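## Task

Pick up the tube with the green cap from the rack by the window and seat it fully in a free well of the rack by the door. Fail conditions: any tube touching the floor, the robot tipping over or ending tilted, or breaking glass (a drop of more than a few centimetres, roughly a well's depth, or a hard knock). Every other tube must also finish fully seated in a rack. At the end the gripper must release and withdraw, and the result must hold without the robot supporting anything.

## Robot and tools

ROBOT. A two-wheeled cart (0.53 m wide, spanning x = -0.35 to 0.07 m in the base frame) with a pan/tilt head camera and two SO101-style arms, left_arm and right_arm. Each arm has shoulder_pan, shoulder_lift, elbow_flex, wrist_flex, wrist_roll and a gripper (one fixed jaw, one swinging jaw); each wrist carries a camera. Pan axes sit at x = -0.060, y = +0.155 (left) and -0.155 m (right); the shoulder is 0.03 m outward from that axis and 0.89 m high. Link lengths: upper arm 0.116, forearm 0.135, hand 0.162 m. A fixed-jaw tip reaches about 0.44 m from its pan axis and no lower than 0.55 m above the floor.

FRAMES. Base frame: origin on the floor between the drive wheels, x forward, y left, z up. left_hand and right_hand in results are positions of each fixed-jaw tip in this frame; a held object sits next to it, on the swinging-jaw side. Hand axes: z along the fingers, y from swinging to fixed jaw. base_odometry is relative to the base frame at scene start, counts wheel rotation (slip looks like travel), heading positive left, within -3.142..3.142.

execute_actions(actions, cameras). actions is a list holding one action or nothing (empty = just report). An action may contain base, joints, or both; they start together and may finish at different times. base takes exactly one key: translate_m, an offset in metres along current heading (positive forward, -1.4 to 1.4), or rotate_rad, an in-place turn offset in radians (positive = counter-clockwise, -3.2 to 3.2). Offsets count from the pose in the latest reported state. No sideways motion. joints is a single dict for the whole robot (head and both arms), keyed by joint name, each value an absolute target angle in radians. Ranges: head_pan_rad -3.2..3.2 (0 ahead, + left); head_tilt_rad -0.76..1.45 (0 level, + down); per arm shoulder_pan -1.919..1.919, shoulder_lift -1.745..1.745, elbow_flex -1.69..1.58, wrist_flex -1.658..1.658, wrist_roll -2.743..2.841, gripper 0..1.919. Omitted joints keep chasing their previous target. Any unknown key or out-of-range number rejects the whole call. cameras: list of head_camera, left_wrist_camera, right_wrist_camera or all; null or omitted gives all, [] gives none.

JOINT MEANINGS. Pan: at 0 the left arm points left, the right arm right; positive rotates clockwise from above; straight ahead is +1.571 (left) and -1.571 (right). Bend: with lift, elbow and wrist flex at 0 the upper arm is near vertical (tilted 0.24 rad out) and forearm and fingers are horizontal; positive bends downward; the sum of the three is the finger angle below horizontal (1.571 = pointing down, possible only if the forearm is no more than 0.08 rad above horizontal). Roll: -1.522 closes the jaws across the arm plane with fixed jaw on the left looking outward; 1.619 puts it on the right; 0.049 closes in-plane, fixed jaw below (level fingers) or toward the pan axis (fingers down). With level fingers over furniture prefer fixed jaw on the left, since the hand body then bulges upward (about 0.08 m). Tip opening by gripper angle: 0: 0.003 m, 0.3: 0.026, 0.6: 0.049, 1: 0.076, 1.919: 0.106.

OTHER TOOLS. wait(seconds 0..10) lets the sim run and reports state. zoom_image(camera, region [x0,y0,x1,y1] pixels from top-left, at most 504x504) enlarges part of that camera's latest full image. read_manual(section="licences") returns licence text only. finished_scene(scene) closes the current scene by its number, irreversibly, and reports success.

RESULTS. base_status and joint_status describe the last accepted action: done; off_target (resting away from target, possibly still pushing: load, obstruction or tripped motor); time_out (target dropped, holds position); not_followed (a self-collision check withheld that arm's joints, may be retried with later actions; the gripper still moves); limit_stop_at_motor_heat. The line "joint command not followed" with a cause marks a withheld arm. on_its_own lists unrequested motion. joint_positions, motor temperatures per arm, and a pictures line naming image order are included. MOTOR HOT warns from 55 °C; OVER-TEMPERATURE FAULT at 70 °C stops the arm and limps the hot joints until cool. A reported stop cancels the remaining motion calls in that reply.

PRACTICAL RULES. Loaded or extended joints sag toward gravity; add the observed sag to the next target. Hand positions may be off by a few cm. A joint stuck over about 0.30 rad from target for about 2 s (your thinking time counts) trips to 20 % torque; reset by waiting until still, then commanding 0.2 rad from the reading on the side away from the failed target (or 0.04 past a range end; for a jaw, the end). To stop a blocked joint pushing, send its current reading. Gripping: target below the contact angle squeezes, strongest at 0.2 rad below; lower gains nothing and may trip the jaw; a holding jaw reads off_target. Payload about 0.4 kg at full reach, 0.7 kg within 0.28 m. Stowed pose: pan -1.75 (left) / 1.75 (right), lift 0.05, elbow 1.35, wrist_flex -1.55, roll -1.52; stow in two steps (wrist joints first, then the rest), and when leaving stow do not move the wrists first. Turning with arms stowed needs 0.44 m clear radius; near a desk, turning or reversing can hook the cart rear and tip it. Pulls on things in front tip the robot most easily. Never let the arms or hands strike or press each other. Lower tubes gently, seat fully, open, and lift clear. A loose object may occasionally be nudged by something else. Max speeds: base 0.20 m/s, 0.8 rad/s turning; arm joints 1.3–2.0 rad/s; head 1.5; jaw 2.0.

Each tool is called after "Emit:" as name(argument=value, ...) on one line, values as JSON.

## Session

Emit:
execute_actions(actions=[])

Scene clock: 0.00 s.
Motor temperatures (°C, as the motors report them): left_arm=[34 32 33 34 31] | right_arm=[31 34 29 33 29]
base_odometry: x=+0.000 y=+0.000 heading=+0.000 (m, m, rad; odometry frame)
base_status: not commanded
joint_positions: head_pan_rad=+0.002 head_tilt_rad=-0.023 left_arm_shoulder_pan_rad=-1.733 left_arm_shoulder_lift_rad=+0.036 left_arm_elbow_flex_rad=+1.311 left_arm_wrist_flex_rad=-1.554 left_arm_wrist_roll_rad=-1.514 left_arm_gripper_rad=+1.920 right_arm_shoulder_pan_rad=+1.779 right_arm_shoulder_lift_rad=-0.004 right_arm_elbow_flex_rad=+1.333 right_arm_wrist_flex_rad=-1.570 right_arm_wrist_roll_rad=-1.543 right_arm_gripper_rad=+1.920
joint_status: not commanded
left_hand: x=-0.3100 y=+0.1063 z=+0.9079 quat_wxyz=(-0.060, -0.628, -0.053, +0.774) (m; base frame)
right_hand: x=-0.3074 y=-0.1107 z=+0.9150 quat_wxyz=(-0.074, +0.613, -0.070, -0.783) (m; base frame)
pictures: head_camera, left_wrist_camera, right_wrist_camera
Images, in order (width x height): head_camera 644x476, left_wrist_camera 644x476, right_wrist_camera 644x476.

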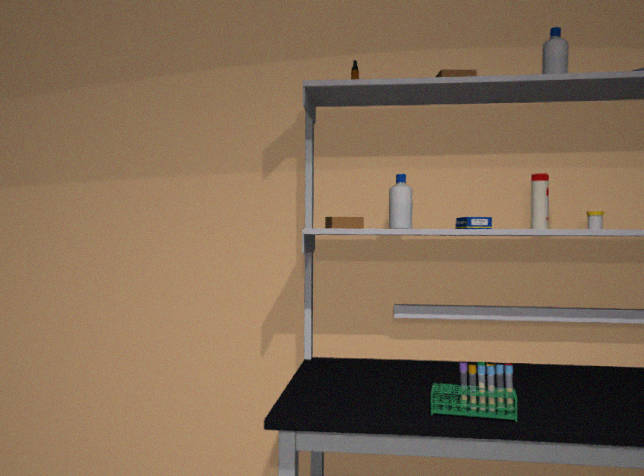

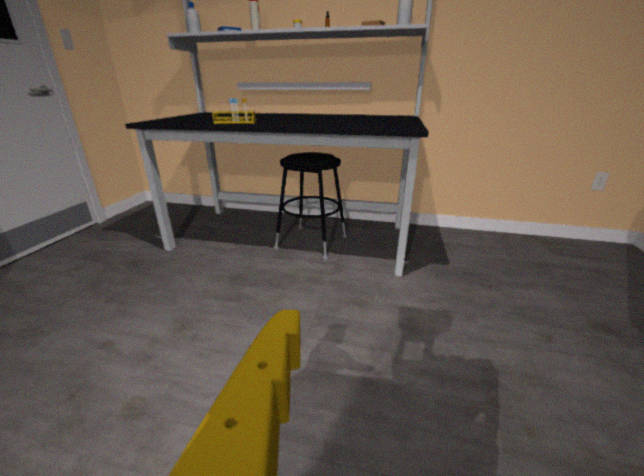

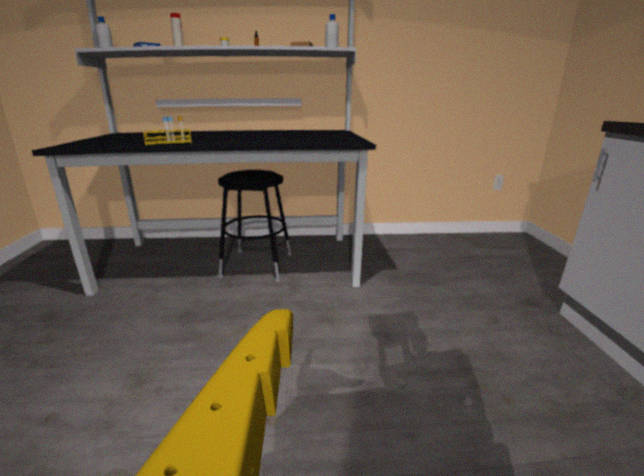

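Emit:
execute_actions(actions=[{"base":{"rotate_rad":-0.55},"joints":{"left_arm_elbow_flex_rad":-0.55,"left_arm_shoulder_lift_rad":-0.14,"left_arm_wrist_flex_rad":0}}], cameras=[])

Emit:
execute_actions(actions=[{"base":{"translate_m":1.05},"joints":{"left_arm_shoulder_pan_rad":1.45,"left_arm_wrist_flex_rad":1.29,"left_arm_gripper_rad":0.4}}], cameras=[])

Emit:
execute_actions(actions=[{"base":{"rotate_rad":0.55},"joints":{"head_tilt_rad":0.6,"head_pan_rad":0.15}}], cameras=["head_camera"])

Scene clock: 9.23 s.
Motor temperatures (°C, as the motors report them): left_arm=[34 32 33 34 31] | right_arm=[31 34 29 33 29]
base_odometry: x=-0.001 y=+0.000 heading=-0.549 (m, m, rad; odometry frame)
base_status: done
joint_positions: head_pan_rad=+0.002 head_tilt_rad=-0.023 left_arm_shoulder_pan_rad=-1.733 left_arm_shoulder_lift_rad=-0.105 left_arm_elbow_flex_rad=-0.508 left_arm_wrist_flex_rad=-0.002 left_arm_wrist_roll_rad=-1.514 left_arm_gripper_rad=+1.920 right_arm_shoulder_pan_rad=+1.779 right_arm_shoulder_lift_rad=-0.004 right_arm_elbow_flex_rad=+1.333 right_arm_wrist_flex_rad=-1.570 right_arm_wrist_roll_rad=-1.543 right_arm_gripper_rad=+1.920
joint_status: all done
left_hand: x=-0.3400 y=+0.1014 z=+1.1833 quat_wxyz=(-0.068, -0.458, -0.039, +0.885) (m; base frame)
right_hand: x=-0.3074 y=-0.1107 z=+0.9150 quat_wxyz=(-0.074, +0.613, -0.070, -0.783) (m; base frame)
pictures: none
No camera images: the call's "cameras" was empty. Leave "cameras" out to get every camera's image.

Scene clock: 15.40 s.
Motor temperatures (°C, as the motors report them): left_arm=[34 32 33 34 31] | right_arm=[31 34 29 33 29]
base_odometry: x=+0.894 y=-0.550 heading=-0.548 (m, m, rad; odometry frame)
base_status: done
joint_positions: head_pan_rad=+0.002 head_tilt_rad=-0.023 left_arm_shoulder_pan_rad=+1.443 left_arm_shoulder_lift_rad=-0.105 left_arm_elbow_flex_rad=-0.508 left_arm_wrist_flex_rad=+1.287 left_arm_wrist_roll_rad=-1.514 left_arm_gripper_rad=+0.412 right_arm_shoulder_pan_rad=+1.779 right_arm_shoulder_lift_rad=-0.004 right_arm_elbow_flex_rad=+1.333 right_arm_wrist_flex_rad=-1.570 right_arm_wrist_roll_rad=-1.543 right_arm_gripper_rad=+1.920
joint_status: all done
left_hand: x=+0.2158 y=+0.1983 z=+0.9905 quat_wxyz=(+0.433, -0.061, +0.899, +0.026) (m; base frame)
right_hand: x=-0.3074 y=-0.1107 z=+0.9150 quat_wxyz=(-0.074, +0.613, -0.070, -0.783) (m; base frame)
pictures: none
No camera images: the call's "cameras" was empty. Leave "cameras" out to get every camera's image.

Scene clock: 16.80 s.
Motor temperatures (°C, as the motors report them): left_arm=[34 32 33 34 31] | right_arm=[31 34 29 33 29]
base_odometry: x=+0.893 y=-0.550 heading=+0.001 (m, m, rad; odometry frame)
base_status: done
joint_positions: head_pan_rad=+0.140 head_tilt_rad=+0.594 left_arm_shoulder_pan_rad=+1.444 left_arm_shoulder_lift_rad=-0.105 left_arm_elbow_flex_rad=-0.508 left_arm_wrist_flex_rad=+1.287 left_arm_wrist_roll_rad=-1.514 left_arm_gripper_rad=+0.412 right_arm_shoulder_pan_rad=+1.779 right_arm_shoulder_lift_rad=-0.004 right_arm_elbow_flex_rad=+1.333 right_arm_wrist_flex_rad=-1.570 right_arm_wrist_roll_rad=-1.543 right_arm_gripper_rad=+1.920
joint_status: all done
left_hand: x=+0.2159 y=+0.1979 z=+0.9905 quat_wxyz=(+0.433, -0.061, +0.899, +0.026) (m; base frame)
right_hand: x=-0.3074 y=-0.1107 z=+0.9150 quat_wxyz=(-0.074, +0.613, -0.070, -0.783) (m; base frame)
pictures: head_camera
Images, in order (width x height): head_camera 644x476.

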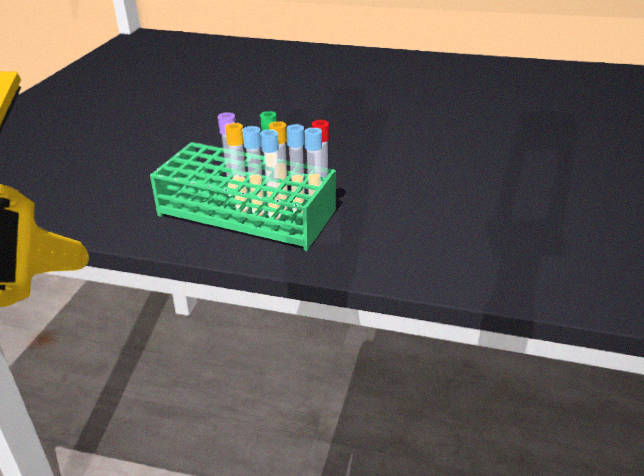

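Emit:
execute_actions(actions=[{"base":{"translate_m":0.33},"joints":{"head_tilt_rad":0.95,"head_pan_rad":0.2}}], cameras=["head_camera","left_wrist_camera"])

Scene clock: 24.10 s.
Motor temperatures (°C, as the motors report them): left_arm=[34 32 33 34 31] | right_arm=[31 34 29 33 29]
base_odometry: x=+1.223 y=-0.548 heading=+0.004 (m, m, rad; odometry frame)
base_status: done
joint_positions: head_pan_rad=+0.190 head_tilt_rad=+0.945 left_arm_shoulder_pan_rad=+1.444 left_arm_shoulder_lift_rad=-0.107 left_arm_elbow_flex_rad=-0.508 left_arm_wrist_flex_rad=+1.287 left_arm_wrist_roll_rad=-1.514 left_arm_gripper_rad=+0.412 right_arm_shoulder_pan_rad=+1.779 right_arm_shoulder_lift_rad=-0.004 right_arm_elbow_flex_rad=+1.333 right_arm_wrist_flex_rad=-1.570 right_arm_wrist_roll_rad=-1.543 right_arm_gripper_rad=+1.920
joint_status: all done
left_hand: x=+0.2157 y=+0.1979 z=+0.9909 quat_wxyz=(+0.434, -0.061, +0.899, +0.026) (m; base frame)
right_hand: x=-0.3074 y=-0.1107 z=+0.9150 quat_wxyz=(-0.074, +0.613, -0.070, -0.783) (m; base frame)
pictures: head_camera, left_wrist_camera
Images, in order (width x height): head_camera 644x476, left_wrist_camera 644x476.

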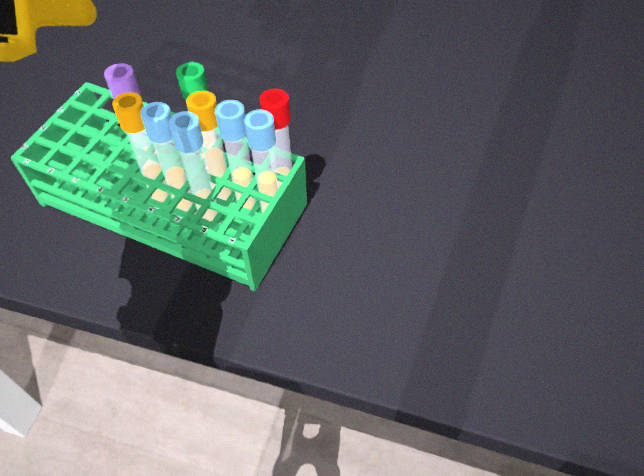

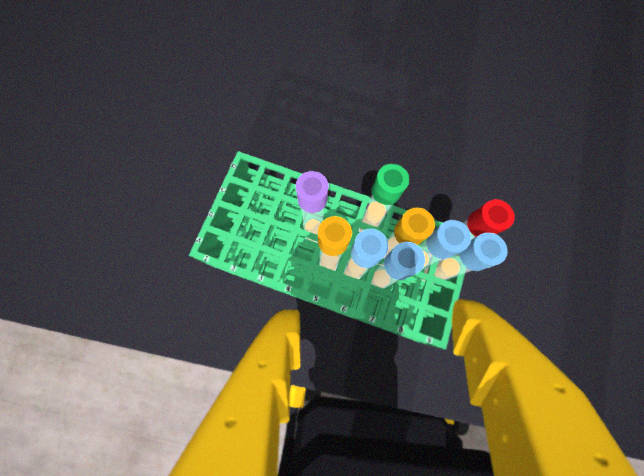

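Emit:
execute_actions(actions=[{"base":{"translate_m":0.07},"joints":{"left_arm_shoulder_lift_rad":0.03,"left_arm_elbow_flex_rad":-0.51,"left_arm_wrist_flex_rad":1.21,"left_arm_shoulder_pan_rad":1.53,"left_arm_gripper_rad":0.36}}], cameras=["head_camera","left_wrist_camera"])

Scene clock: 56.97 s.
Motor temperatures (°C, as the motors report them): left_arm=[34 32 33 34 31] | right_arm=[31 34 29 33 29]
base_odometry: x=+1.293 y=-0.548 heading=+0.005 (m, m, rad; odometry frame)
base_status: done
joint_positions: head_pan_rad=+0.190 head_tilt_rad=+0.945 left_arm_shoulder_pan_rad=+1.521 left_arm_shoulder_lift_rad=+0.039 left_arm_elbow_flex_rad=-0.508 left_arm_wrist_flex_rad=+1.224 left_arm_wrist_roll_rad=-1.514 left_arm_gripper_rad=+0.372 right_arm_shoulder_pan_rad=+1.779 right_arm_shoulder_lift_rad=-0.004 right_arm_elbow_flex_rad=+1.333 right_arm_wrist_flex_rad=-1.570 right_arm_wrist_roll_rad=-1.543 right_arm_gripper_rad=+1.920
joint_status: all done
left_hand: x=+0.2368 y=+0.1776 z=+0.9609 quat_wxyz=(+0.397, -0.027, +0.917, +0.008) (m; base frame)
right_hand: x=-0.3074 y=-0.1107 z=+0.9150 quat_wxyz=(-0.074, +0.613, -0.070, -0.783) (m; base frame)
pictures: head_camera, left_wrist_camera
Images, in order (width x height): head_camera 644x476, left_wrist_camera 644x476.

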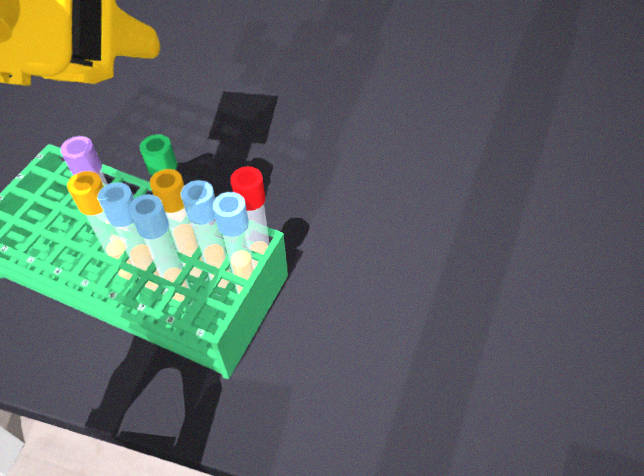

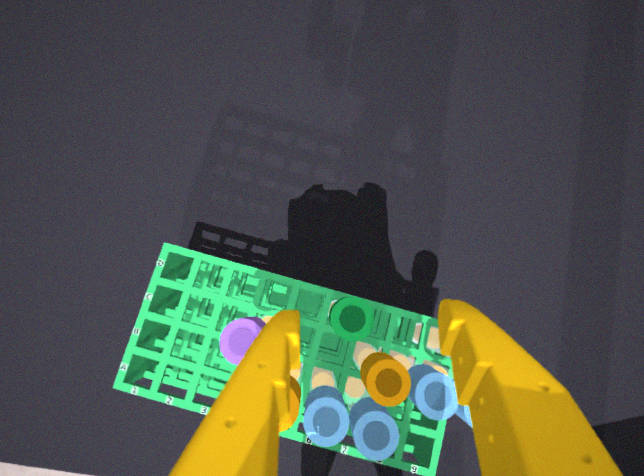

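Emit:
execute_actions(actions=[{"joints":{"left_arm_shoulder_lift_rad":0.035,"left_arm_elbow_flex_rad":-0.13,"left_arm_wrist_flex_rad":0.88}}], cameras=["head_camera","left_wrist_camera"])

Scene clock: 68.73 s.
Motor temperatures (°C, as the motors report them): left_arm=[34 32 33 34 31] | right_arm=[31 34 29 33 29]
base_odometry: x=+1.293 y=-0.548 heading=+0.005 (m, m, rad; odometry frame)
base_status: not commanded
joint_positions: head_pan_rad=+0.190 head_tilt_rad=+0.945 left_arm_shoulder_pan_rad=+1.521 left_arm_shoulder_lift_rad=+0.047 left_arm_elbow_flex_rad=-0.126 left_arm_wrist_flex_rad=+0.895 left_arm_wrist_roll_rad=-1.514 left_arm_gripper_rad=+0.372 right_arm_shoulder_pan_rad=+1.779 right_arm_shoulder_lift_rad=-0.004 right_arm_elbow_flex_rad=+1.333 right_arm_wrist_flex_rad=-1.570 right_arm_wrist_roll_rad=-1.543 right_arm_gripper_rad=+1.920
joint_status: all done
left_hand: x=+0.2467 y=+0.1781 z=+0.9040 quat_wxyz=(+0.369, -0.027, +0.929, +0.008) (m; base frame)
right_hand: x=-0.3074 y=-0.1107 z=+0.9150 quat_wxyz=(-0.074, +0.613, -0.070, -0.783) (m; base frame)
pictures: head_camera, left_wrist_camera
Images, in order (width x height): head_camera 644x476, left_wrist_camera 644x476.

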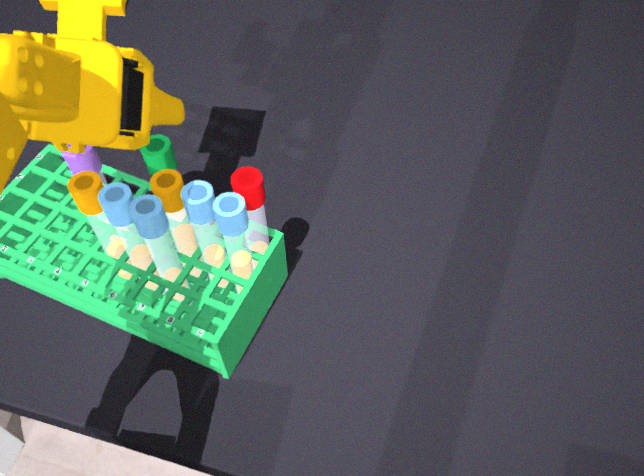

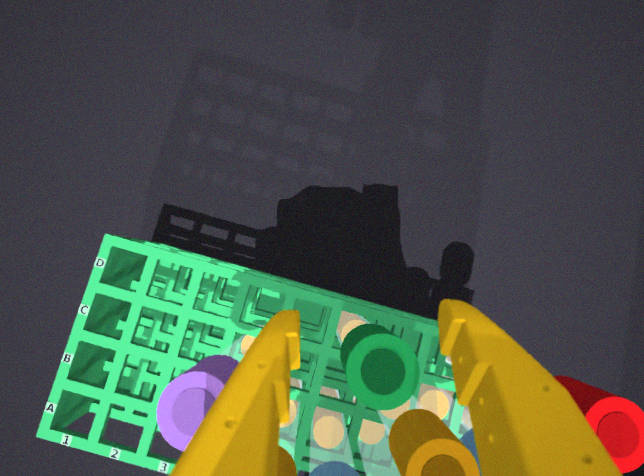

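Emit:
execute_actions(actions=[{"joints":{"left_arm_elbow_flex_rad":0.01,"left_arm_wrist_flex_rad":0.75,"left_arm_shoulder_pan_rad":1.545}}], cameras=["head_camera","left_wrist_camera"])

Scene clock: 75.07 s.
Motor temperatures (°C, as the motors report them): left_arm=[34 32 33 34 31] | right_arm=[31 34 29 33 29]
base_odometry: x=+1.293 y=-0.548 heading=+0.005 (m, m, rad; odometry frame)
base_status: not commanded
joint_positions: head_pan_rad=+0.190 head_tilt_rad=+0.945 left_arm_shoulder_pan_rad=+1.538 left_arm_shoulder_lift_rad=+0.047 left_arm_elbow_flex_rad=+0.015 left_arm_wrist_flex_rad=+0.763 left_arm_wrist_roll_rad=-1.514 left_arm_gripper_rad=+0.372 right_arm_shoulder_pan_rad=+1.779 right_arm_shoulder_lift_rad=-0.004 right_arm_elbow_flex_rad=+1.333 right_arm_wrist_flex_rad=-1.570 right_arm_wrist_roll_rad=-1.543 right_arm_gripper_rad=+1.920
joint_status: all done
left_hand: x=+0.2469 y=+0.1729 z=+0.8840 quat_wxyz=(+0.364, -0.019, +0.931, +0.005) (m; base frame)
right_hand: x=-0.3074 y=-0.1107 z=+0.9150 quat_wxyz=(-0.074, +0.613, -0.070, -0.783) (m; base frame)
pictures: head_camera, left_wrist_camera
Images, in order (width x height): head_camera 644x476, left_wrist_camera 644x476.

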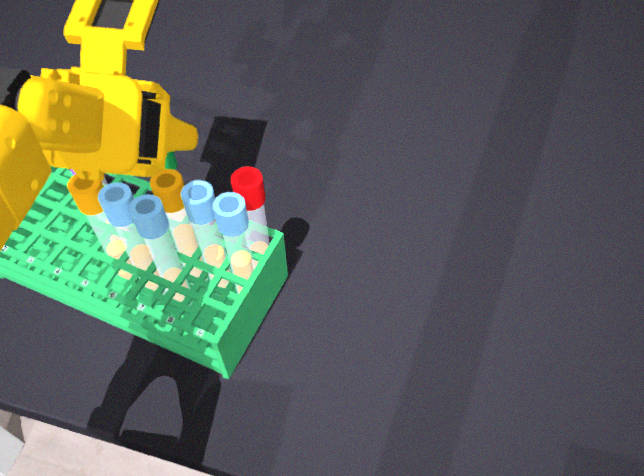

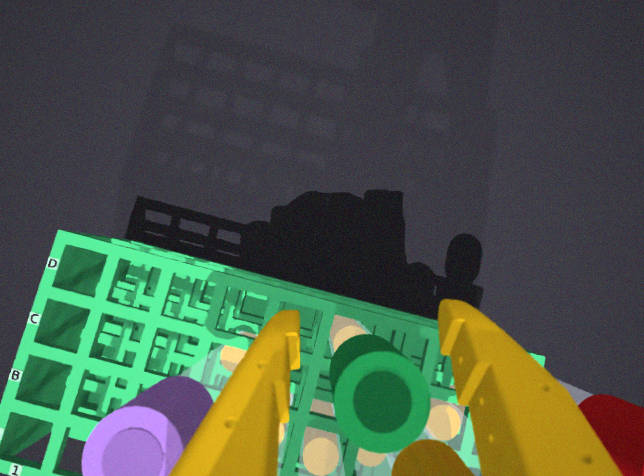

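Emit:
execute_actions(actions=[{"joints":{"left_arm_gripper_rad":0.08}}], cameras=["head_camera","left_wrist_camera"])

Scene clock: 78.50 s.
Motor temperatures (°C, as the motors report them): left_arm=[34 32 33 34 31] | right_arm=[31 34 29 33 29]
base_odometry: x=+1.293 y=-0.548 heading=+0.005 (m, m, rad; odometry frame)
base_status: not commanded
joint_positions: head_pan_rad=+0.190 head_tilt_rad=+0.945 left_arm_shoulder_pan_rad=+1.545 left_arm_shoulder_lift_rad=+0.047 left_arm_elbow_flex_rad=+0.015 left_arm_wrist_flex_rad=+0.754 left_arm_wrist_roll_rad=-1.514 left_arm_gripper_rad=+0.094 right_arm_shoulder_pan_rad=+1.779 right_arm_shoulder_lift_rad=-0.004 right_arm_elbow_flex_rad=+1.333 right_arm_wrist_flex_rad=-1.570 right_arm_wrist_roll_rad=-1.543 right_arm_gripper_rad=+1.920
joint_status: all done
left_hand: x=+0.2481 y=+0.1706 z=+0.8850 quat_wxyz=(+0.369, -0.015, +0.929, +0.003) (m; base frame)
right_hand: x=-0.3074 y=-0.1107 z=+0.9150 quat_wxyz=(-0.074, +0.613, -0.070, -0.783) (m; base frame)
pictures: head_camera, left_wrist_camera
Images, in order (width x height): head_camera 644x476, left_wrist_camera 644x476.

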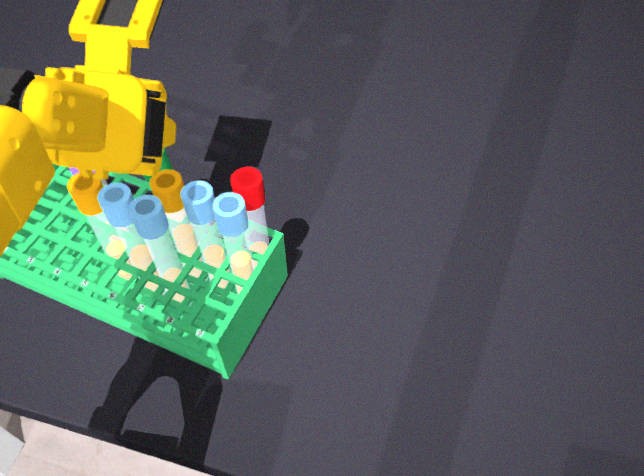

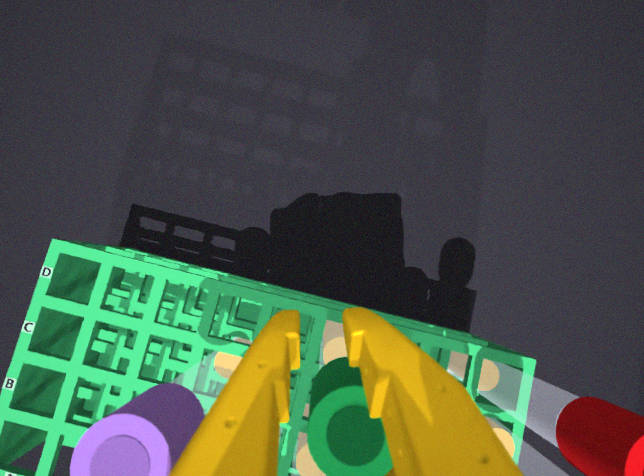

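Emit:
execute_actions(actions=[{"base":{"translate_m":-0.013},"joints":{"left_arm_gripper_rad":0.36}}], cameras=["left_wrist_camera"])

Emit:
execute_actions(actions=[{"joints":{"left_arm_elbow_flex_rad":0.075,"left_arm_wrist_flex_rad":0.69}}], cameras=["head_camera","left_wrist_camera"])

Scene clock: 84.60 s.
Motor temperatures (°C, as the motors report them): left_arm=[34 32 33 34 31] | right_arm=[31 34 29 33 29]
base_odometry: x=+1.279 y=-0.548 heading=+0.006 (m, m, rad; odometry frame)
base_status: done
joint_positions: head_pan_rad=+0.190 head_tilt_rad=+0.945 left_arm_shoulder_pan_rad=+1.545 left_arm_shoulder_lift_rad=+0.047 left_arm_elbow_flex_rad=+0.013 left_arm_wrist_flex_rad=+0.750 left_arm_wrist_roll_rad=-1.514 left_arm_gripper_rad=+0.348 right_arm_shoulder_pan_rad=+1.779 right_arm_shoulder_lift_rad=-0.004 right_arm_elbow_flex_rad=+1.333 right_arm_wrist_flex_rad=-1.570 right_arm_wrist_roll_rad=-1.543 right_arm_gripper_rad=+1.920
joint_status: all done
left_hand: x=+0.2488 y=+0.1706 z=+0.8859 quat_wxyz=(+0.372, -0.015, +0.928, +0.003) (m; base frame)
right_hand: x=-0.3074 y=-0.1107 z=+0.9150 quat_wxyz=(-0.074, +0.613, -0.070, -0.783) (m; base frame)
pictures: left_wrist_camera
Images, in order (width x height): left_wrist_camera 644x476.

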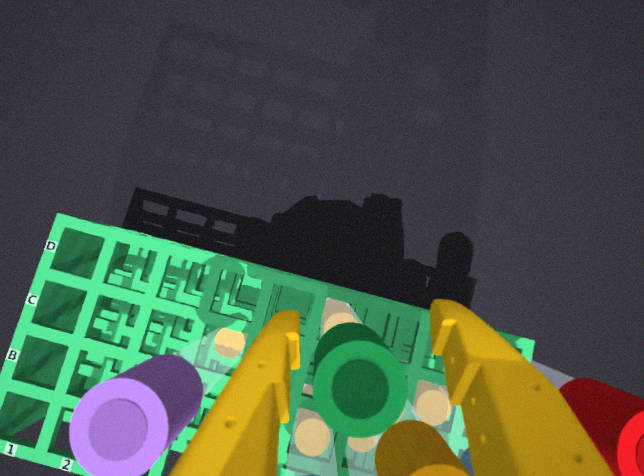

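Scene clock: 85.27 s.
Motor temperatures (°C, as the motors report them): left_arm=[34 32 33 34 31] | right_arm=[31 34 29 33 29]
base_odometry: x=+1.279 y=-0.548 heading=+0.006 (m, m, rad; odometry frame)
base_status: not commanded
joint_positions: head_pan_rad=+0.190 head_tilt_rad=+0.945 left_arm_shoulder_pan_rad=+1.545 left_arm_shoulder_lift_rad=+0.047 left_arm_elbow_flex_rad=+0.079 left_arm_wrist_flex_rad=+0.704 left_arm_wrist_roll_rad=-1.514 left_arm_gripper_rad=+0.348 right_arm_shoulder_pan_rad=+1.779 right_arm_shoulder_lift_rad=-0.004 right_arm_elbow_flex_rad=+1.333 right_arm_wrist_flex_rad=-1.570 right_arm_wrist_roll_rad=-1.543 right_arm_gripper_rad=+1.920
joint_status: all done
left_hand: x=+0.2460 y=+0.1705 z=+0.8748 quat_wxyz=(+0.362, -0.015, +0.932, +0.003) (m; base frame)
right_hand: x=-0.3074 y=-0.1107 z=+0.9150 quat_wxyz=(-0.074, +0.613, -0.070, -0.783) (m; base frame)
pictures: head_camera, left_wrist_camera
Images, in order (width x height): head_camera 644x476, left_wrist_camera 644x476.

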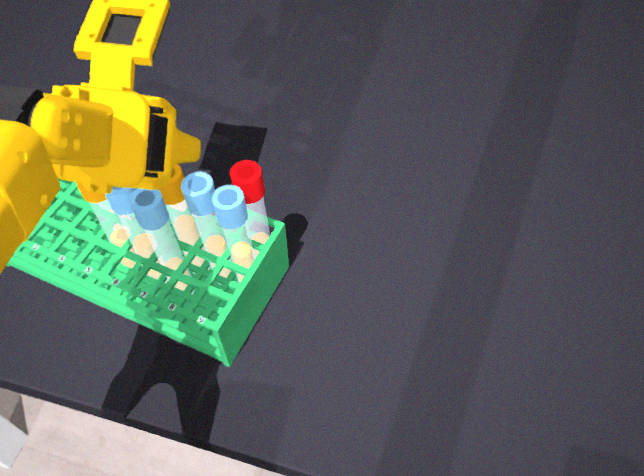

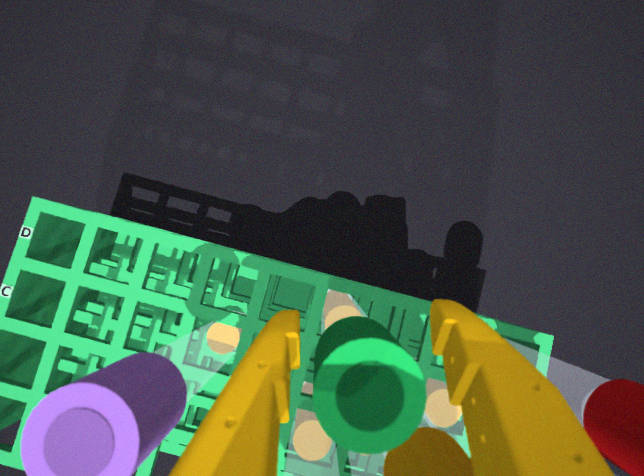

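Close.

Emit:
execute_actions(actions=[{"joints":{"left_arm_gripper_rad":0.1}}], cameras=["head_camera","left_wrist_camera"])

Scene clock: 88.03 s.
Motor temperatures (°C, as the motors report them): left_arm=[34 32 33 34 31] | right_arm=[31 34 29 33 29]
base_odometry: x=+1.279 y=-0.548 heading=+0.006 (m, m, rad; odometry frame)
base_status: not commanded
joint_positions: head_pan_rad=+0.190 head_tilt_rad=+0.945 left_arm_shoulder_pan_rad=+1.547 left_arm_shoulder_lift_rad=+0.047 left_arm_elbow_flex_rad=+0.079 left_arm_wrist_flex_rad=+0.699 left_arm_wrist_roll_rad=-1.514 left_arm_gripper_rad=+0.156 right_arm_shoulder_pan_rad=+1.779 right_arm_shoulder_lift_rad=-0.004 right_arm_elbow_flex_rad=+1.333 right_arm_wrist_flex_rad=-1.570 right_arm_wrist_roll_rad=-1.543 right_arm_gripper_rad=+1.920
joint_status: left_arm_gripper_rad off_target (ended at +0.156, target +0.100)
left_hand: x=+0.2466 y=+0.1701 z=+0.8753 quat_wxyz=(+0.364, -0.015, +0.931, +0.003) (m; base frame)
right_hand: x=-0.3074 y=-0.1107 z=+0.9150 quat_wxyz=(-0.074, +0.613, -0.070, -0.783) (m; base frame)
pictures: head_camera, left_wrist_camera
Images, in order (width x height): head_camera 644x476, left_wrist_camera 644x476.

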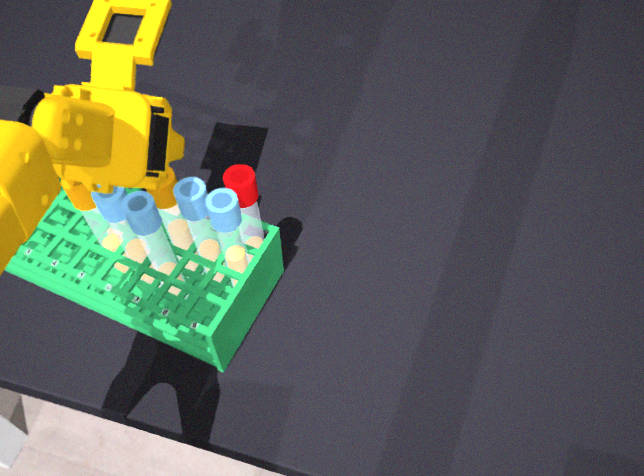

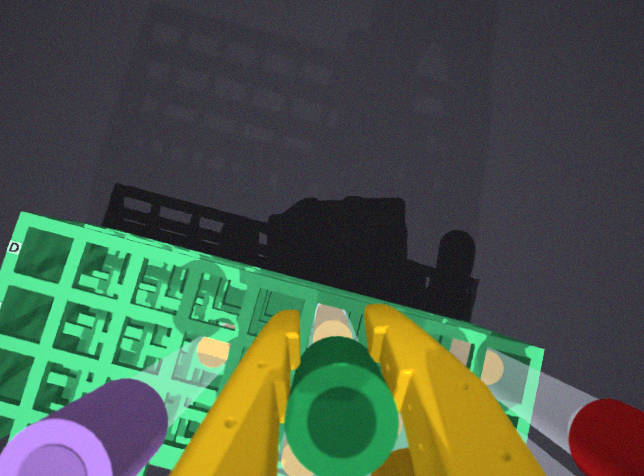

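Emit:
execute_actions(actions=[{"joints":{"left_arm_gripper_rad":0.0,"left_arm_shoulder_lift_rad":0.05,"left_arm_elbow_flex_rad":-0.27,"left_arm_wrist_flex_rad":0.99}}], cameras=["head_camera","left_wrist_camera"])

Scene clock: 97.87 s.
Motor temperatures (°C, as the motors report them): left_arm=[34 32 33 34 31] | right_arm=[31 34 29 33 29]
base_odometry: x=+1.279 y=-0.548 heading=+0.006 (m, m, rad; odometry frame)
base_status: not commanded
joint_positions: head_pan_rad=+0.190 head_tilt_rad=+0.945 left_arm_shoulder_pan_rad=+1.547 left_arm_shoulder_lift_rad=+0.062 left_arm_elbow_flex_rad=-0.220 left_arm_wrist_flex_rad=+0.989 left_arm_wrist_roll_rad=-1.514 left_arm_gripper_rad=+0.147 right_arm_shoulder_pan_rad=+1.779 right_arm_shoulder_lift_rad=-0.004 right_arm_elbow_flex_rad=+1.333 right_arm_wrist_flex_rad=-1.570 right_arm_wrist_roll_rad=-1.543 right_arm_gripper_rad=+1.920
joint_status: left_arm_gripper_rad off_target (ended at +0.147, target +0.000); the others done
left_hand: x=+0.2455 y=+0.1700 z=+0.9122 quat_wxyz=(+0.362, -0.015, +0.932, +0.003) (m; base frame)
right_hand: x=-0.3074 y=-0.1107 z=+0.9150 quat_wxyz=(-0.074, +0.613, -0.070, -0.783) (m; base frame)
pictures: head_camera, left_wrist_camera
Images, in order (width x height): head_camera 644x476, left_wrist_camera 644x476.

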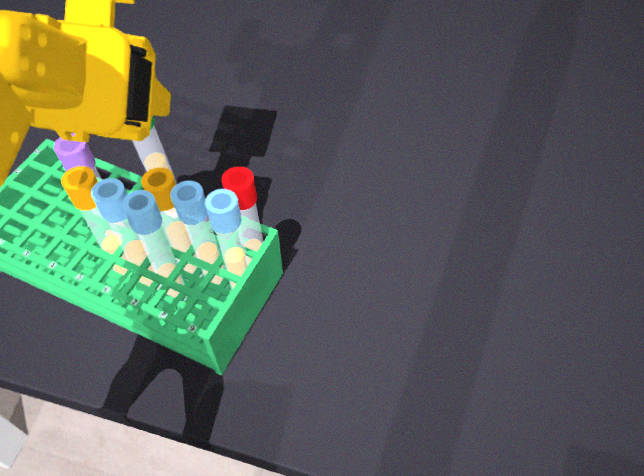

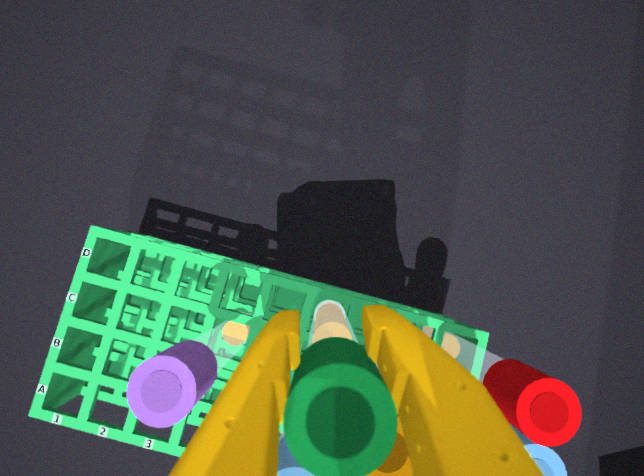

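Good. Continue up.

Emit:
execute_actions(actions=[{"joints":{"left_arm_shoulder_lift_rad":0.2,"left_arm_elbow_flex_rad":-0.81,"left_arm_wrist_flex_rad":1.36,"head_tilt_rad":0.75}}], cameras=["head_camera","left_wrist_camera"])

Scene clock: 102.37 s.
Motor temperatures (°C, as the motors report them): left_arm=[34 32 33 34 31] | right_arm=[31 34 29 33 29]
base_odometry: x=+1.279 y=-0.548 heading=+0.006 (m, m, rad; odometry frame)
base_status: not commanded
joint_positions: head_pan_rad=+0.190 head_tilt_rad=+0.765 left_arm_shoulder_pan_rad=+1.547 left_arm_shoulder_lift_rad=+0.215 left_arm_elbow_flex_rad=-0.765 left_arm_wrist_flex_rad=+1.357 left_arm_wrist_roll_rad=-1.514 left_arm_gripper_rad=+0.145 right_arm_shoulder_pan_rad=+1.779 right_arm_shoulder_lift_rad=-0.004 right_arm_elbow_flex_rad=+1.333 right_arm_wrist_flex_rad=-1.570 right_arm_wrist_roll_rad=-1.543 right_arm_gripper_rad=+1.920
joint_status: all done
left_hand: x=+0.2446 y=+0.1700 z=+0.9566 quat_wxyz=(+0.372, -0.015, +0.928, +0.003) (m; base frame)
right_hand: x=-0.3074 y=-0.1107 z=+0.9150 quat_wxyz=(-0.074, +0.613, -0.070, -0.783) (m; base frame)
pictures: head_camera, left_wrist_camera
Images, in order (width x height): head_camera 644x476, left_wrist_camera 644x476.

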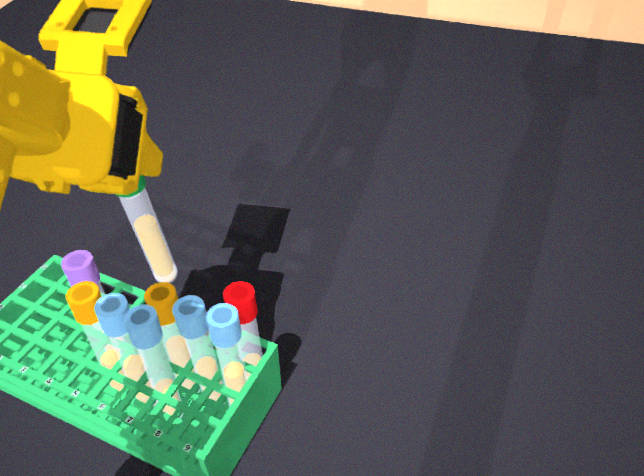

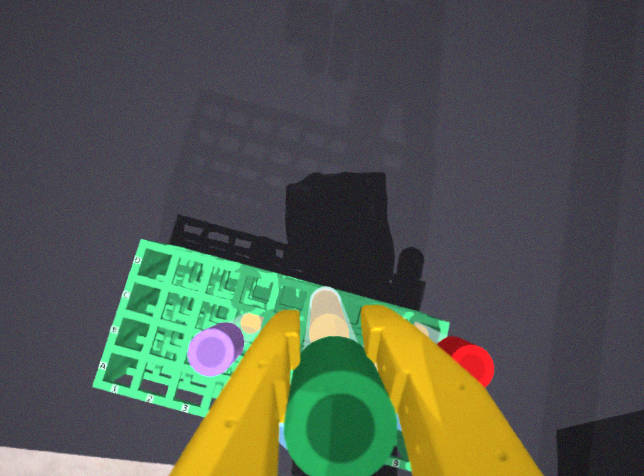

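Emit:
execute_actions(actions=[{"joints":{"left_arm_wrist_flex_rad":0.65}}], cameras=["head_camera"])

Emit:
execute_actions(actions=[{"base":{"translate_m":-0.5},"joints":{"head_pan_rad":0,"head_tilt_rad":0.4}}], cameras=["head_camera","left_wrist_camera"])

Scene clock: 108.00 s.
Motor temperatures (°C, as the motors report them): left_arm=[34 32 33 34 31] | right_arm=[31 34 29 33 29]
base_odometry: x=+1.279 y=-0.548 heading=+0.006 (m, m, rad; odometry frame)
base_status: not commanded
joint_positions: head_pan_rad=+0.190 head_tilt_rad=+0.765 left_arm_shoulder_pan_rad=+1.547 left_arm_shoulder_lift_rad=+0.215 left_arm_elbow_flex_rad=-0.765 left_arm_wrist_flex_rad=+0.668 left_arm_wrist_roll_rad=-1.514 left_arm_gripper_rad=+0.145 right_arm_shoulder_pan_rad=+1.779 right_arm_shoulder_lift_rad=-0.004 right_arm_elbow_flex_rad=+1.333 right_arm_wrist_flex_rad=-1.570 right_arm_wrist_roll_rad=-1.543 right_arm_gripper_rad=+1.920
joint_status: all done
left_hand: x=+0.2932 y=+0.1712 z=+1.0535 quat_wxyz=(+0.664, -0.012, +0.748, +0.005) (m; base frame)
right_hand: x=-0.3074 y=-0.1107 z=+0.9150 quat_wxyz=(-0.074, +0.613, -0.070, -0.783) (m; base frame)
pictures: head_camera
Images, in order (width x height): head_camera 644x476.

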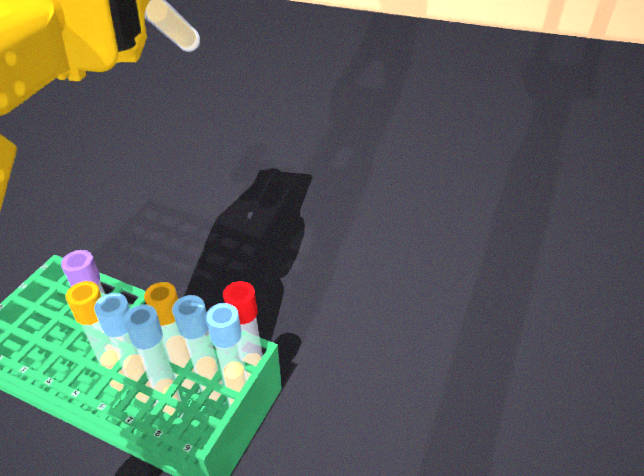

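Scene clock: 111.27 s.
Motor temperatures (°C, as the motors report them): left_arm=[34 32 33 34 31] | right_arm=[31 34 29 33 29]
base_odometry: x=+0.780 y=-0.551 heading=+0.007 (m, m, rad; odometry frame)
base_status: done
joint_positions: head_pan_rad=+0.010 head_tilt_rad=+0.413 left_arm_shoulder_pan_rad=+1.547 left_arm_shoulder_lift_rad=+0.217 left_arm_elbow_flex_rad=-0.765 left_arm_wrist_flex_rad=+0.668 left_arm_wrist_roll_rad=-1.514 left_arm_gripper_rad=+0.145 right_arm_shoulder_pan_rad=+1.779 right_arm_shoulder_lift_rad=-0.004 right_arm_elbow_flex_rad=+1.333 right_arm_wrist_flex_rad=-1.570 right_arm_wrist_roll_rad=-1.543 right_arm_gripper_rad=+1.920
joint_status: all done
left_hand: x=+0.2935 y=+0.1712 z=+1.0530 quat_wxyz=(+0.663, -0.012, +0.748, +0.005) (m; base frame)
right_hand: x=-0.3074 y=-0.1107 z=+0.9150 quat_wxyz=(-0.074, +0.613, -0.070, -0.783) (m; base frame)
pictures: head_camera, left_wrist_camera
Images, in order (width x height): head_camera 644x476, left_wrist_camera 644x476.

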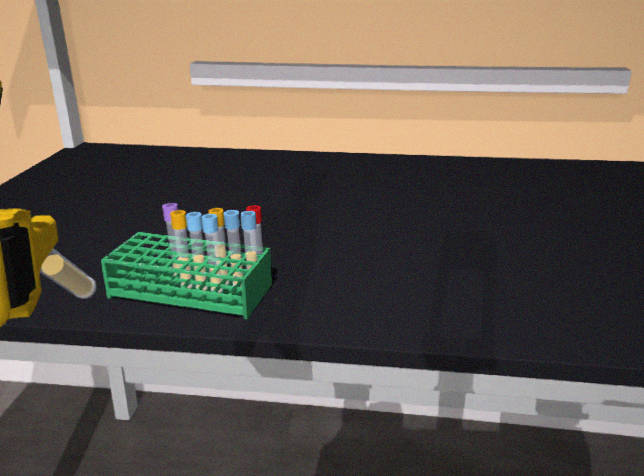

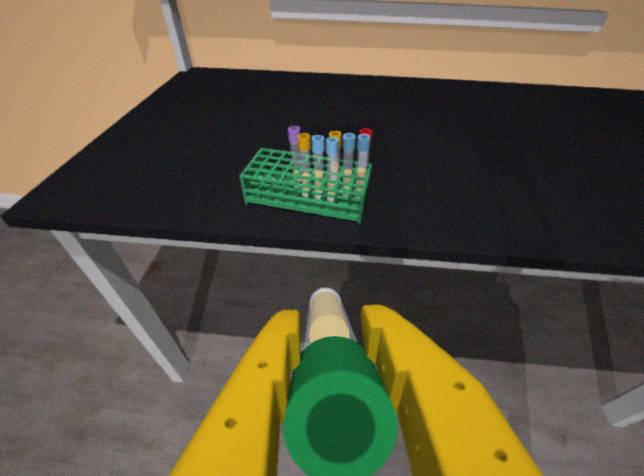

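Restore the wrist, turn around and look.

Emit:
execute_actions(actions=[{"base":{"rotate_rad":3.0},"joints":{"left_arm_wrist_flex_rad":1.35,"head_tilt_rad":0.2}}], cameras=["head_camera"])

Scene clock: 117.73 s.
Motor temperatures (°C, as the motors report them): left_arm=[34 32 33 34 31] | right_arm=[31 34 29 33 29]
base_odometry: x=+0.778 y=-0.551 heading=+3.006 (m, m, rad; odometry frame)
base_status: done
joint_positions: head_pan_rad=+0.010 head_tilt_rad=+0.213 left_arm_shoulder_pan_rad=+1.547 left_arm_shoulder_lift_rad=+0.217 left_arm_elbow_flex_rad=-0.765 left_arm_wrist_flex_rad=+1.348 left_arm_wrist_roll_rad=-1.514 left_arm_gripper_rad=+0.145 right_arm_shoulder_pan_rad=+1.779 right_arm_shoulder_lift_rad=-0.004 right_arm_elbow_flex_rad=+1.333 right_arm_wrist_flex_rad=-1.570 right_arm_wrist_roll_rad=-1.543 right_arm_gripper_rad=+1.920
joint_status: all done
left_hand: x=+0.2458 y=+0.1700 z=+0.9572 quat_wxyz=(+0.376, -0.015, +0.927, +0.003) (m; base frame)
right_hand: x=-0.3074 y=-0.1107 z=+0.9150 quat_wxyz=(-0.074, +0.613, -0.070, -0.783) (m; base frame)
pictures: head_camera
Images, in order (width x height): head_camera 644x476.

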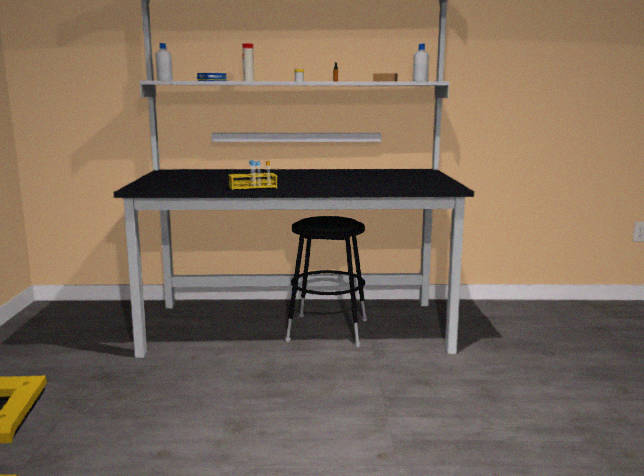

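Emit:
execute_actions(actions=[{"base":{"rotate_rad":0.05}}], cameras=[])

Emit:
execute_actions(actions=[{"base":{"translate_m":1.4}}], cameras=[])

Emit:
execute_actions(actions=[{"base":{"translate_m":0.7},"joints":{"head_tilt_rad":0.55,"head_pan_rad":0.15}}], cameras=["head_camera"])

Scene clock: 123.07 s.
Motor temperatures (°C, as the motors report them): left_arm=[34 32 33 34 31] | right_arm=[31 34 29 33 29]
base_odometry: x=+0.779 y=-0.551 heading=+3.059 (m, m, rad; odometry frame)
base_status: done
joint_positions: head_pan_rad=+0.010 head_tilt_rad=+0.213 left_arm_shoulder_pan_rad=+1.547 left_arm_shoulder_lift_rad=+0.217 left_arm_elbow_flex_rad=-0.765 left_arm_wrist_flex_rad=+1.348 left_arm_wrist_roll_rad=-1.514 left_arm_gripper_rad=+0.145 right_arm_shoulder_pan_rad=+1.779 right_arm_shoulder_lift_rad=-0.004 right_arm_elbow_flex_rad=+1.333 right_arm_wrist_flex_rad=-1.570 right_arm_wrist_roll_rad=-1.543 right_arm_gripper_rad=+1.920
joint_status: not commanded
left_hand: x=+0.2458 y=+0.1700 z=+0.9572 quat_wxyz=(+0.376, -0.015, +0.927, +0.003) (m; base frame)
right_hand: x=-0.3074 y=-0.1107 z=+0.9150 quat_wxyz=(-0.074, +0.613, -0.070, -0.783) (m; base frame)
pictures: none
No camera images: the call's "cameras" was empty. Leave "cameras" out to get every camera's image.

Scene clock: 130.90 s.
Motor temperatures (°C, as the motors report them): left_arm=[34 32 33 34 31] | right_arm=[31 34 29 33 29]
base_odometry: x=-0.616 y=-0.438 heading=+3.059 (m, m, rad; odometry frame)
base_status: done
joint_positions: head_pan_rad=+0.010 head_tilt_rad=+0.212 left_arm_shoulder_pan_rad=+1.547 left_arm_shoulder_lift_rad=+0.217 left_arm_elbow_flex_rad=-0.766 left_arm_wrist_flex_rad=+1.348 left_arm_wrist_roll_rad=-1.514 left_arm_gripper_rad=+0.145 right_arm_shoulder_pan_rad=+1.779 right_arm_shoulder_lift_rad=-0.004 right_arm_elbow_flex_rad=+1.333 right_arm_wrist_flex_rad=-1.570 right_arm_wrist_roll_rad=-1.543 right_arm_gripper_rad=+1.920
joint_status: not commanded
left_hand: x=+0.2458 y=+0.1700 z=+0.9575 quat_wxyz=(+0.377, -0.015, +0.926, +0.003) (m; base frame)
right_hand: x=-0.3074 y=-0.1107 z=+0.9150 quat_wxyz=(-0.074, +0.613, -0.070, -0.783) (m; base frame)
pictures: none
No camera images: the call's "cameras" was empty. Leave "cameras" out to get every camera's image.

Scene clock: 135.17 s.
Motor temperatures (°C, as the motors report them): left_arm=[34 32 33 34 31] | right_arm=[31 34 29 33 29]
base_odometry: x=-1.314 y=-0.379 heading=+3.057 (m, m, rad; odometry frame)
base_status: done
joint_positions: head_pan_rad=+0.140 head_tilt_rad=+0.544 left_arm_shoulder_pan_rad=+1.547 left_arm_shoulder_lift_rad=+0.217 left_arm_elbow_flex_rad=-0.766 left_arm_wrist_flex_rad=+1.348 left_arm_wrist_roll_rad=-1.514 left_arm_gripper_rad=+0.145 right_arm_shoulder_pan_rad=+1.779 right_arm_shoulder_lift_rad=-0.004 right_arm_elbow_flex_rad=+1.333 right_arm_wrist_flex_rad=-1.570 right_arm_wrist_roll_rad=-1.543 right_arm_gripper_rad=+1.920
joint_status: all done
left_hand: x=+0.2458 y=+0.1700 z=+0.9575 quat_wxyz=(+0.377, -0.015, +0.926, +0.003) (m; base frame)
right_hand: x=-0.3074 y=-0.1107 z=+0.9150 quat_wxyz=(-0.074, +0.613, -0.070, -0.783) (m; base frame)
pictures: head_camera
Images, in order (width x height): head_camera 644x476.

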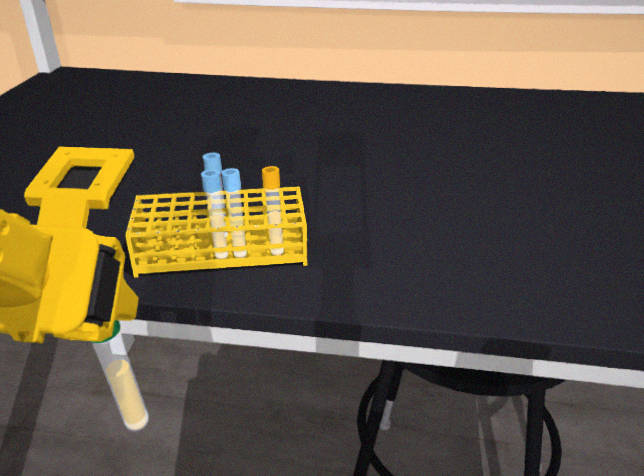

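Emit:
execute_actions(actions=[{"base":{"translate_m":0.27},"joints":{"left_arm_shoulder_pan_rad":1.27,"head_tilt_rad":0.85,"head_pan_rad":0.4}}], cameras=["head_camera","left_wrist_camera"])

Scene clock: 142.17 s.
Motor temperatures (°C, as the motors report them): left_arm=[34 32 33 34 31] | right_arm=[31 34 29 33 29]
base_odometry: x=-1.583 y=-0.356 heading=+3.055 (m, m, rad; odometry frame)
base_status: done
joint_positions: head_pan_rad=+0.390 head_tilt_rad=+0.845 left_arm_shoulder_pan_rad=+1.277 left_arm_shoulder_lift_rad=+0.217 left_arm_elbow_flex_rad=-0.766 left_arm_wrist_flex_rad=+1.348 left_arm_wrist_roll_rad=-1.514 left_arm_gripper_rad=+0.145 right_arm_shoulder_pan_rad=+1.779 right_arm_shoulder_lift_rad=-0.004 right_arm_elbow_flex_rad=+1.333 right_arm_wrist_flex_rad=-1.570 right_arm_wrist_roll_rad=-1.543 right_arm_gripper_rad=+1.920
joint_status: all done
left_hand: x=+0.2307 y=+0.2511 z=+0.9575 quat_wxyz=(+0.373, -0.139, +0.916, +0.054) (m; base frame)
right_hand: x=-0.3074 y=-0.1107 z=+0.9150 quat_wxyz=(-0.074, +0.613, -0.070, -0.783) (m; base frame)
pictures: head_camera, left_wrist_camera
Images, in order (width x height): head_camera 644x476, left_wrist_camera 644x476.

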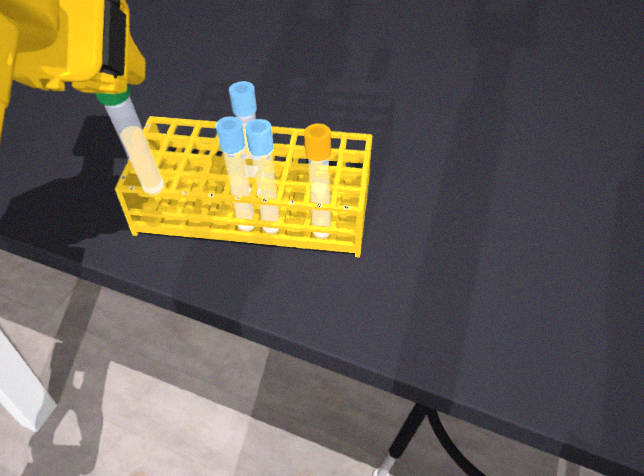

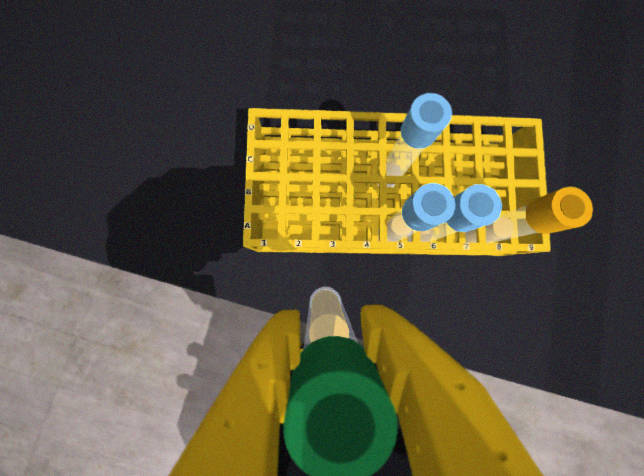

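Emit:
execute_actions(actions=[{"base":{"translate_m":0.065},"joints":{"left_arm_shoulder_pan_rad":1.18}}], cameras=["head_camera","left_wrist_camera"])

Scene clock: 151.00 s.
Motor temperatures (°C, as the motors report them): left_arm=[34 32 33 34 31] | right_arm=[31 34 29 33 29]
base_odometry: x=-1.648 y=-0.351 heading=+3.054 (m, m, rad; odometry frame)
base_status: done
joint_positions: head_pan_rad=+0.390 head_tilt_rad=+0.845 left_arm_shoulder_pan_rad=+1.188 left_arm_shoulder_lift_rad=+0.217 left_arm_elbow_flex_rad=-0.766 left_arm_wrist_flex_rad=+1.348 left_arm_wrist_roll_rad=-1.514 left_arm_gripper_rad=+0.145 right_arm_shoulder_pan_rad=+1.779 right_arm_shoulder_lift_rad=-0.004 right_arm_elbow_flex_rad=+1.333 right_arm_wrist_flex_rad=-1.570 right_arm_wrist_roll_rad=-1.543 right_arm_gripper_rad=+1.920
joint_status: all done
left_hand: x=+0.2211 y=+0.2765 z=+0.9575 quat_wxyz=(+0.370, -0.180, +0.909, +0.070) (m; base frame)
right_hand: x=-0.3074 y=-0.1107 z=+0.9150 quat_wxyz=(-0.074, +0.613, -0.070, -0.783) (m; base frame)
pictures: head_camera, left_wrist_camera
Images, in order (width x height): head_camera 644x476, left_wrist_camera 644x476.

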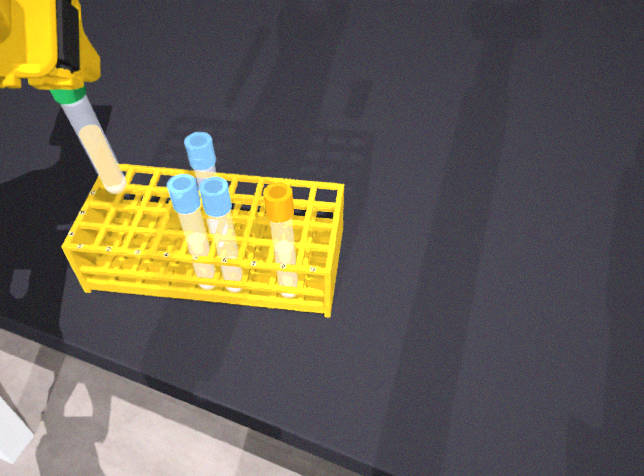

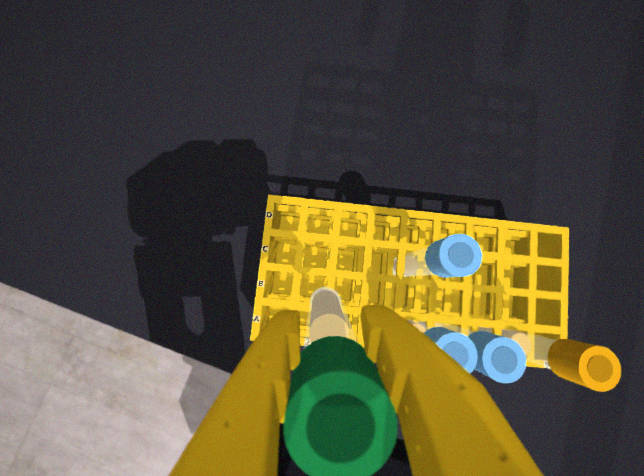

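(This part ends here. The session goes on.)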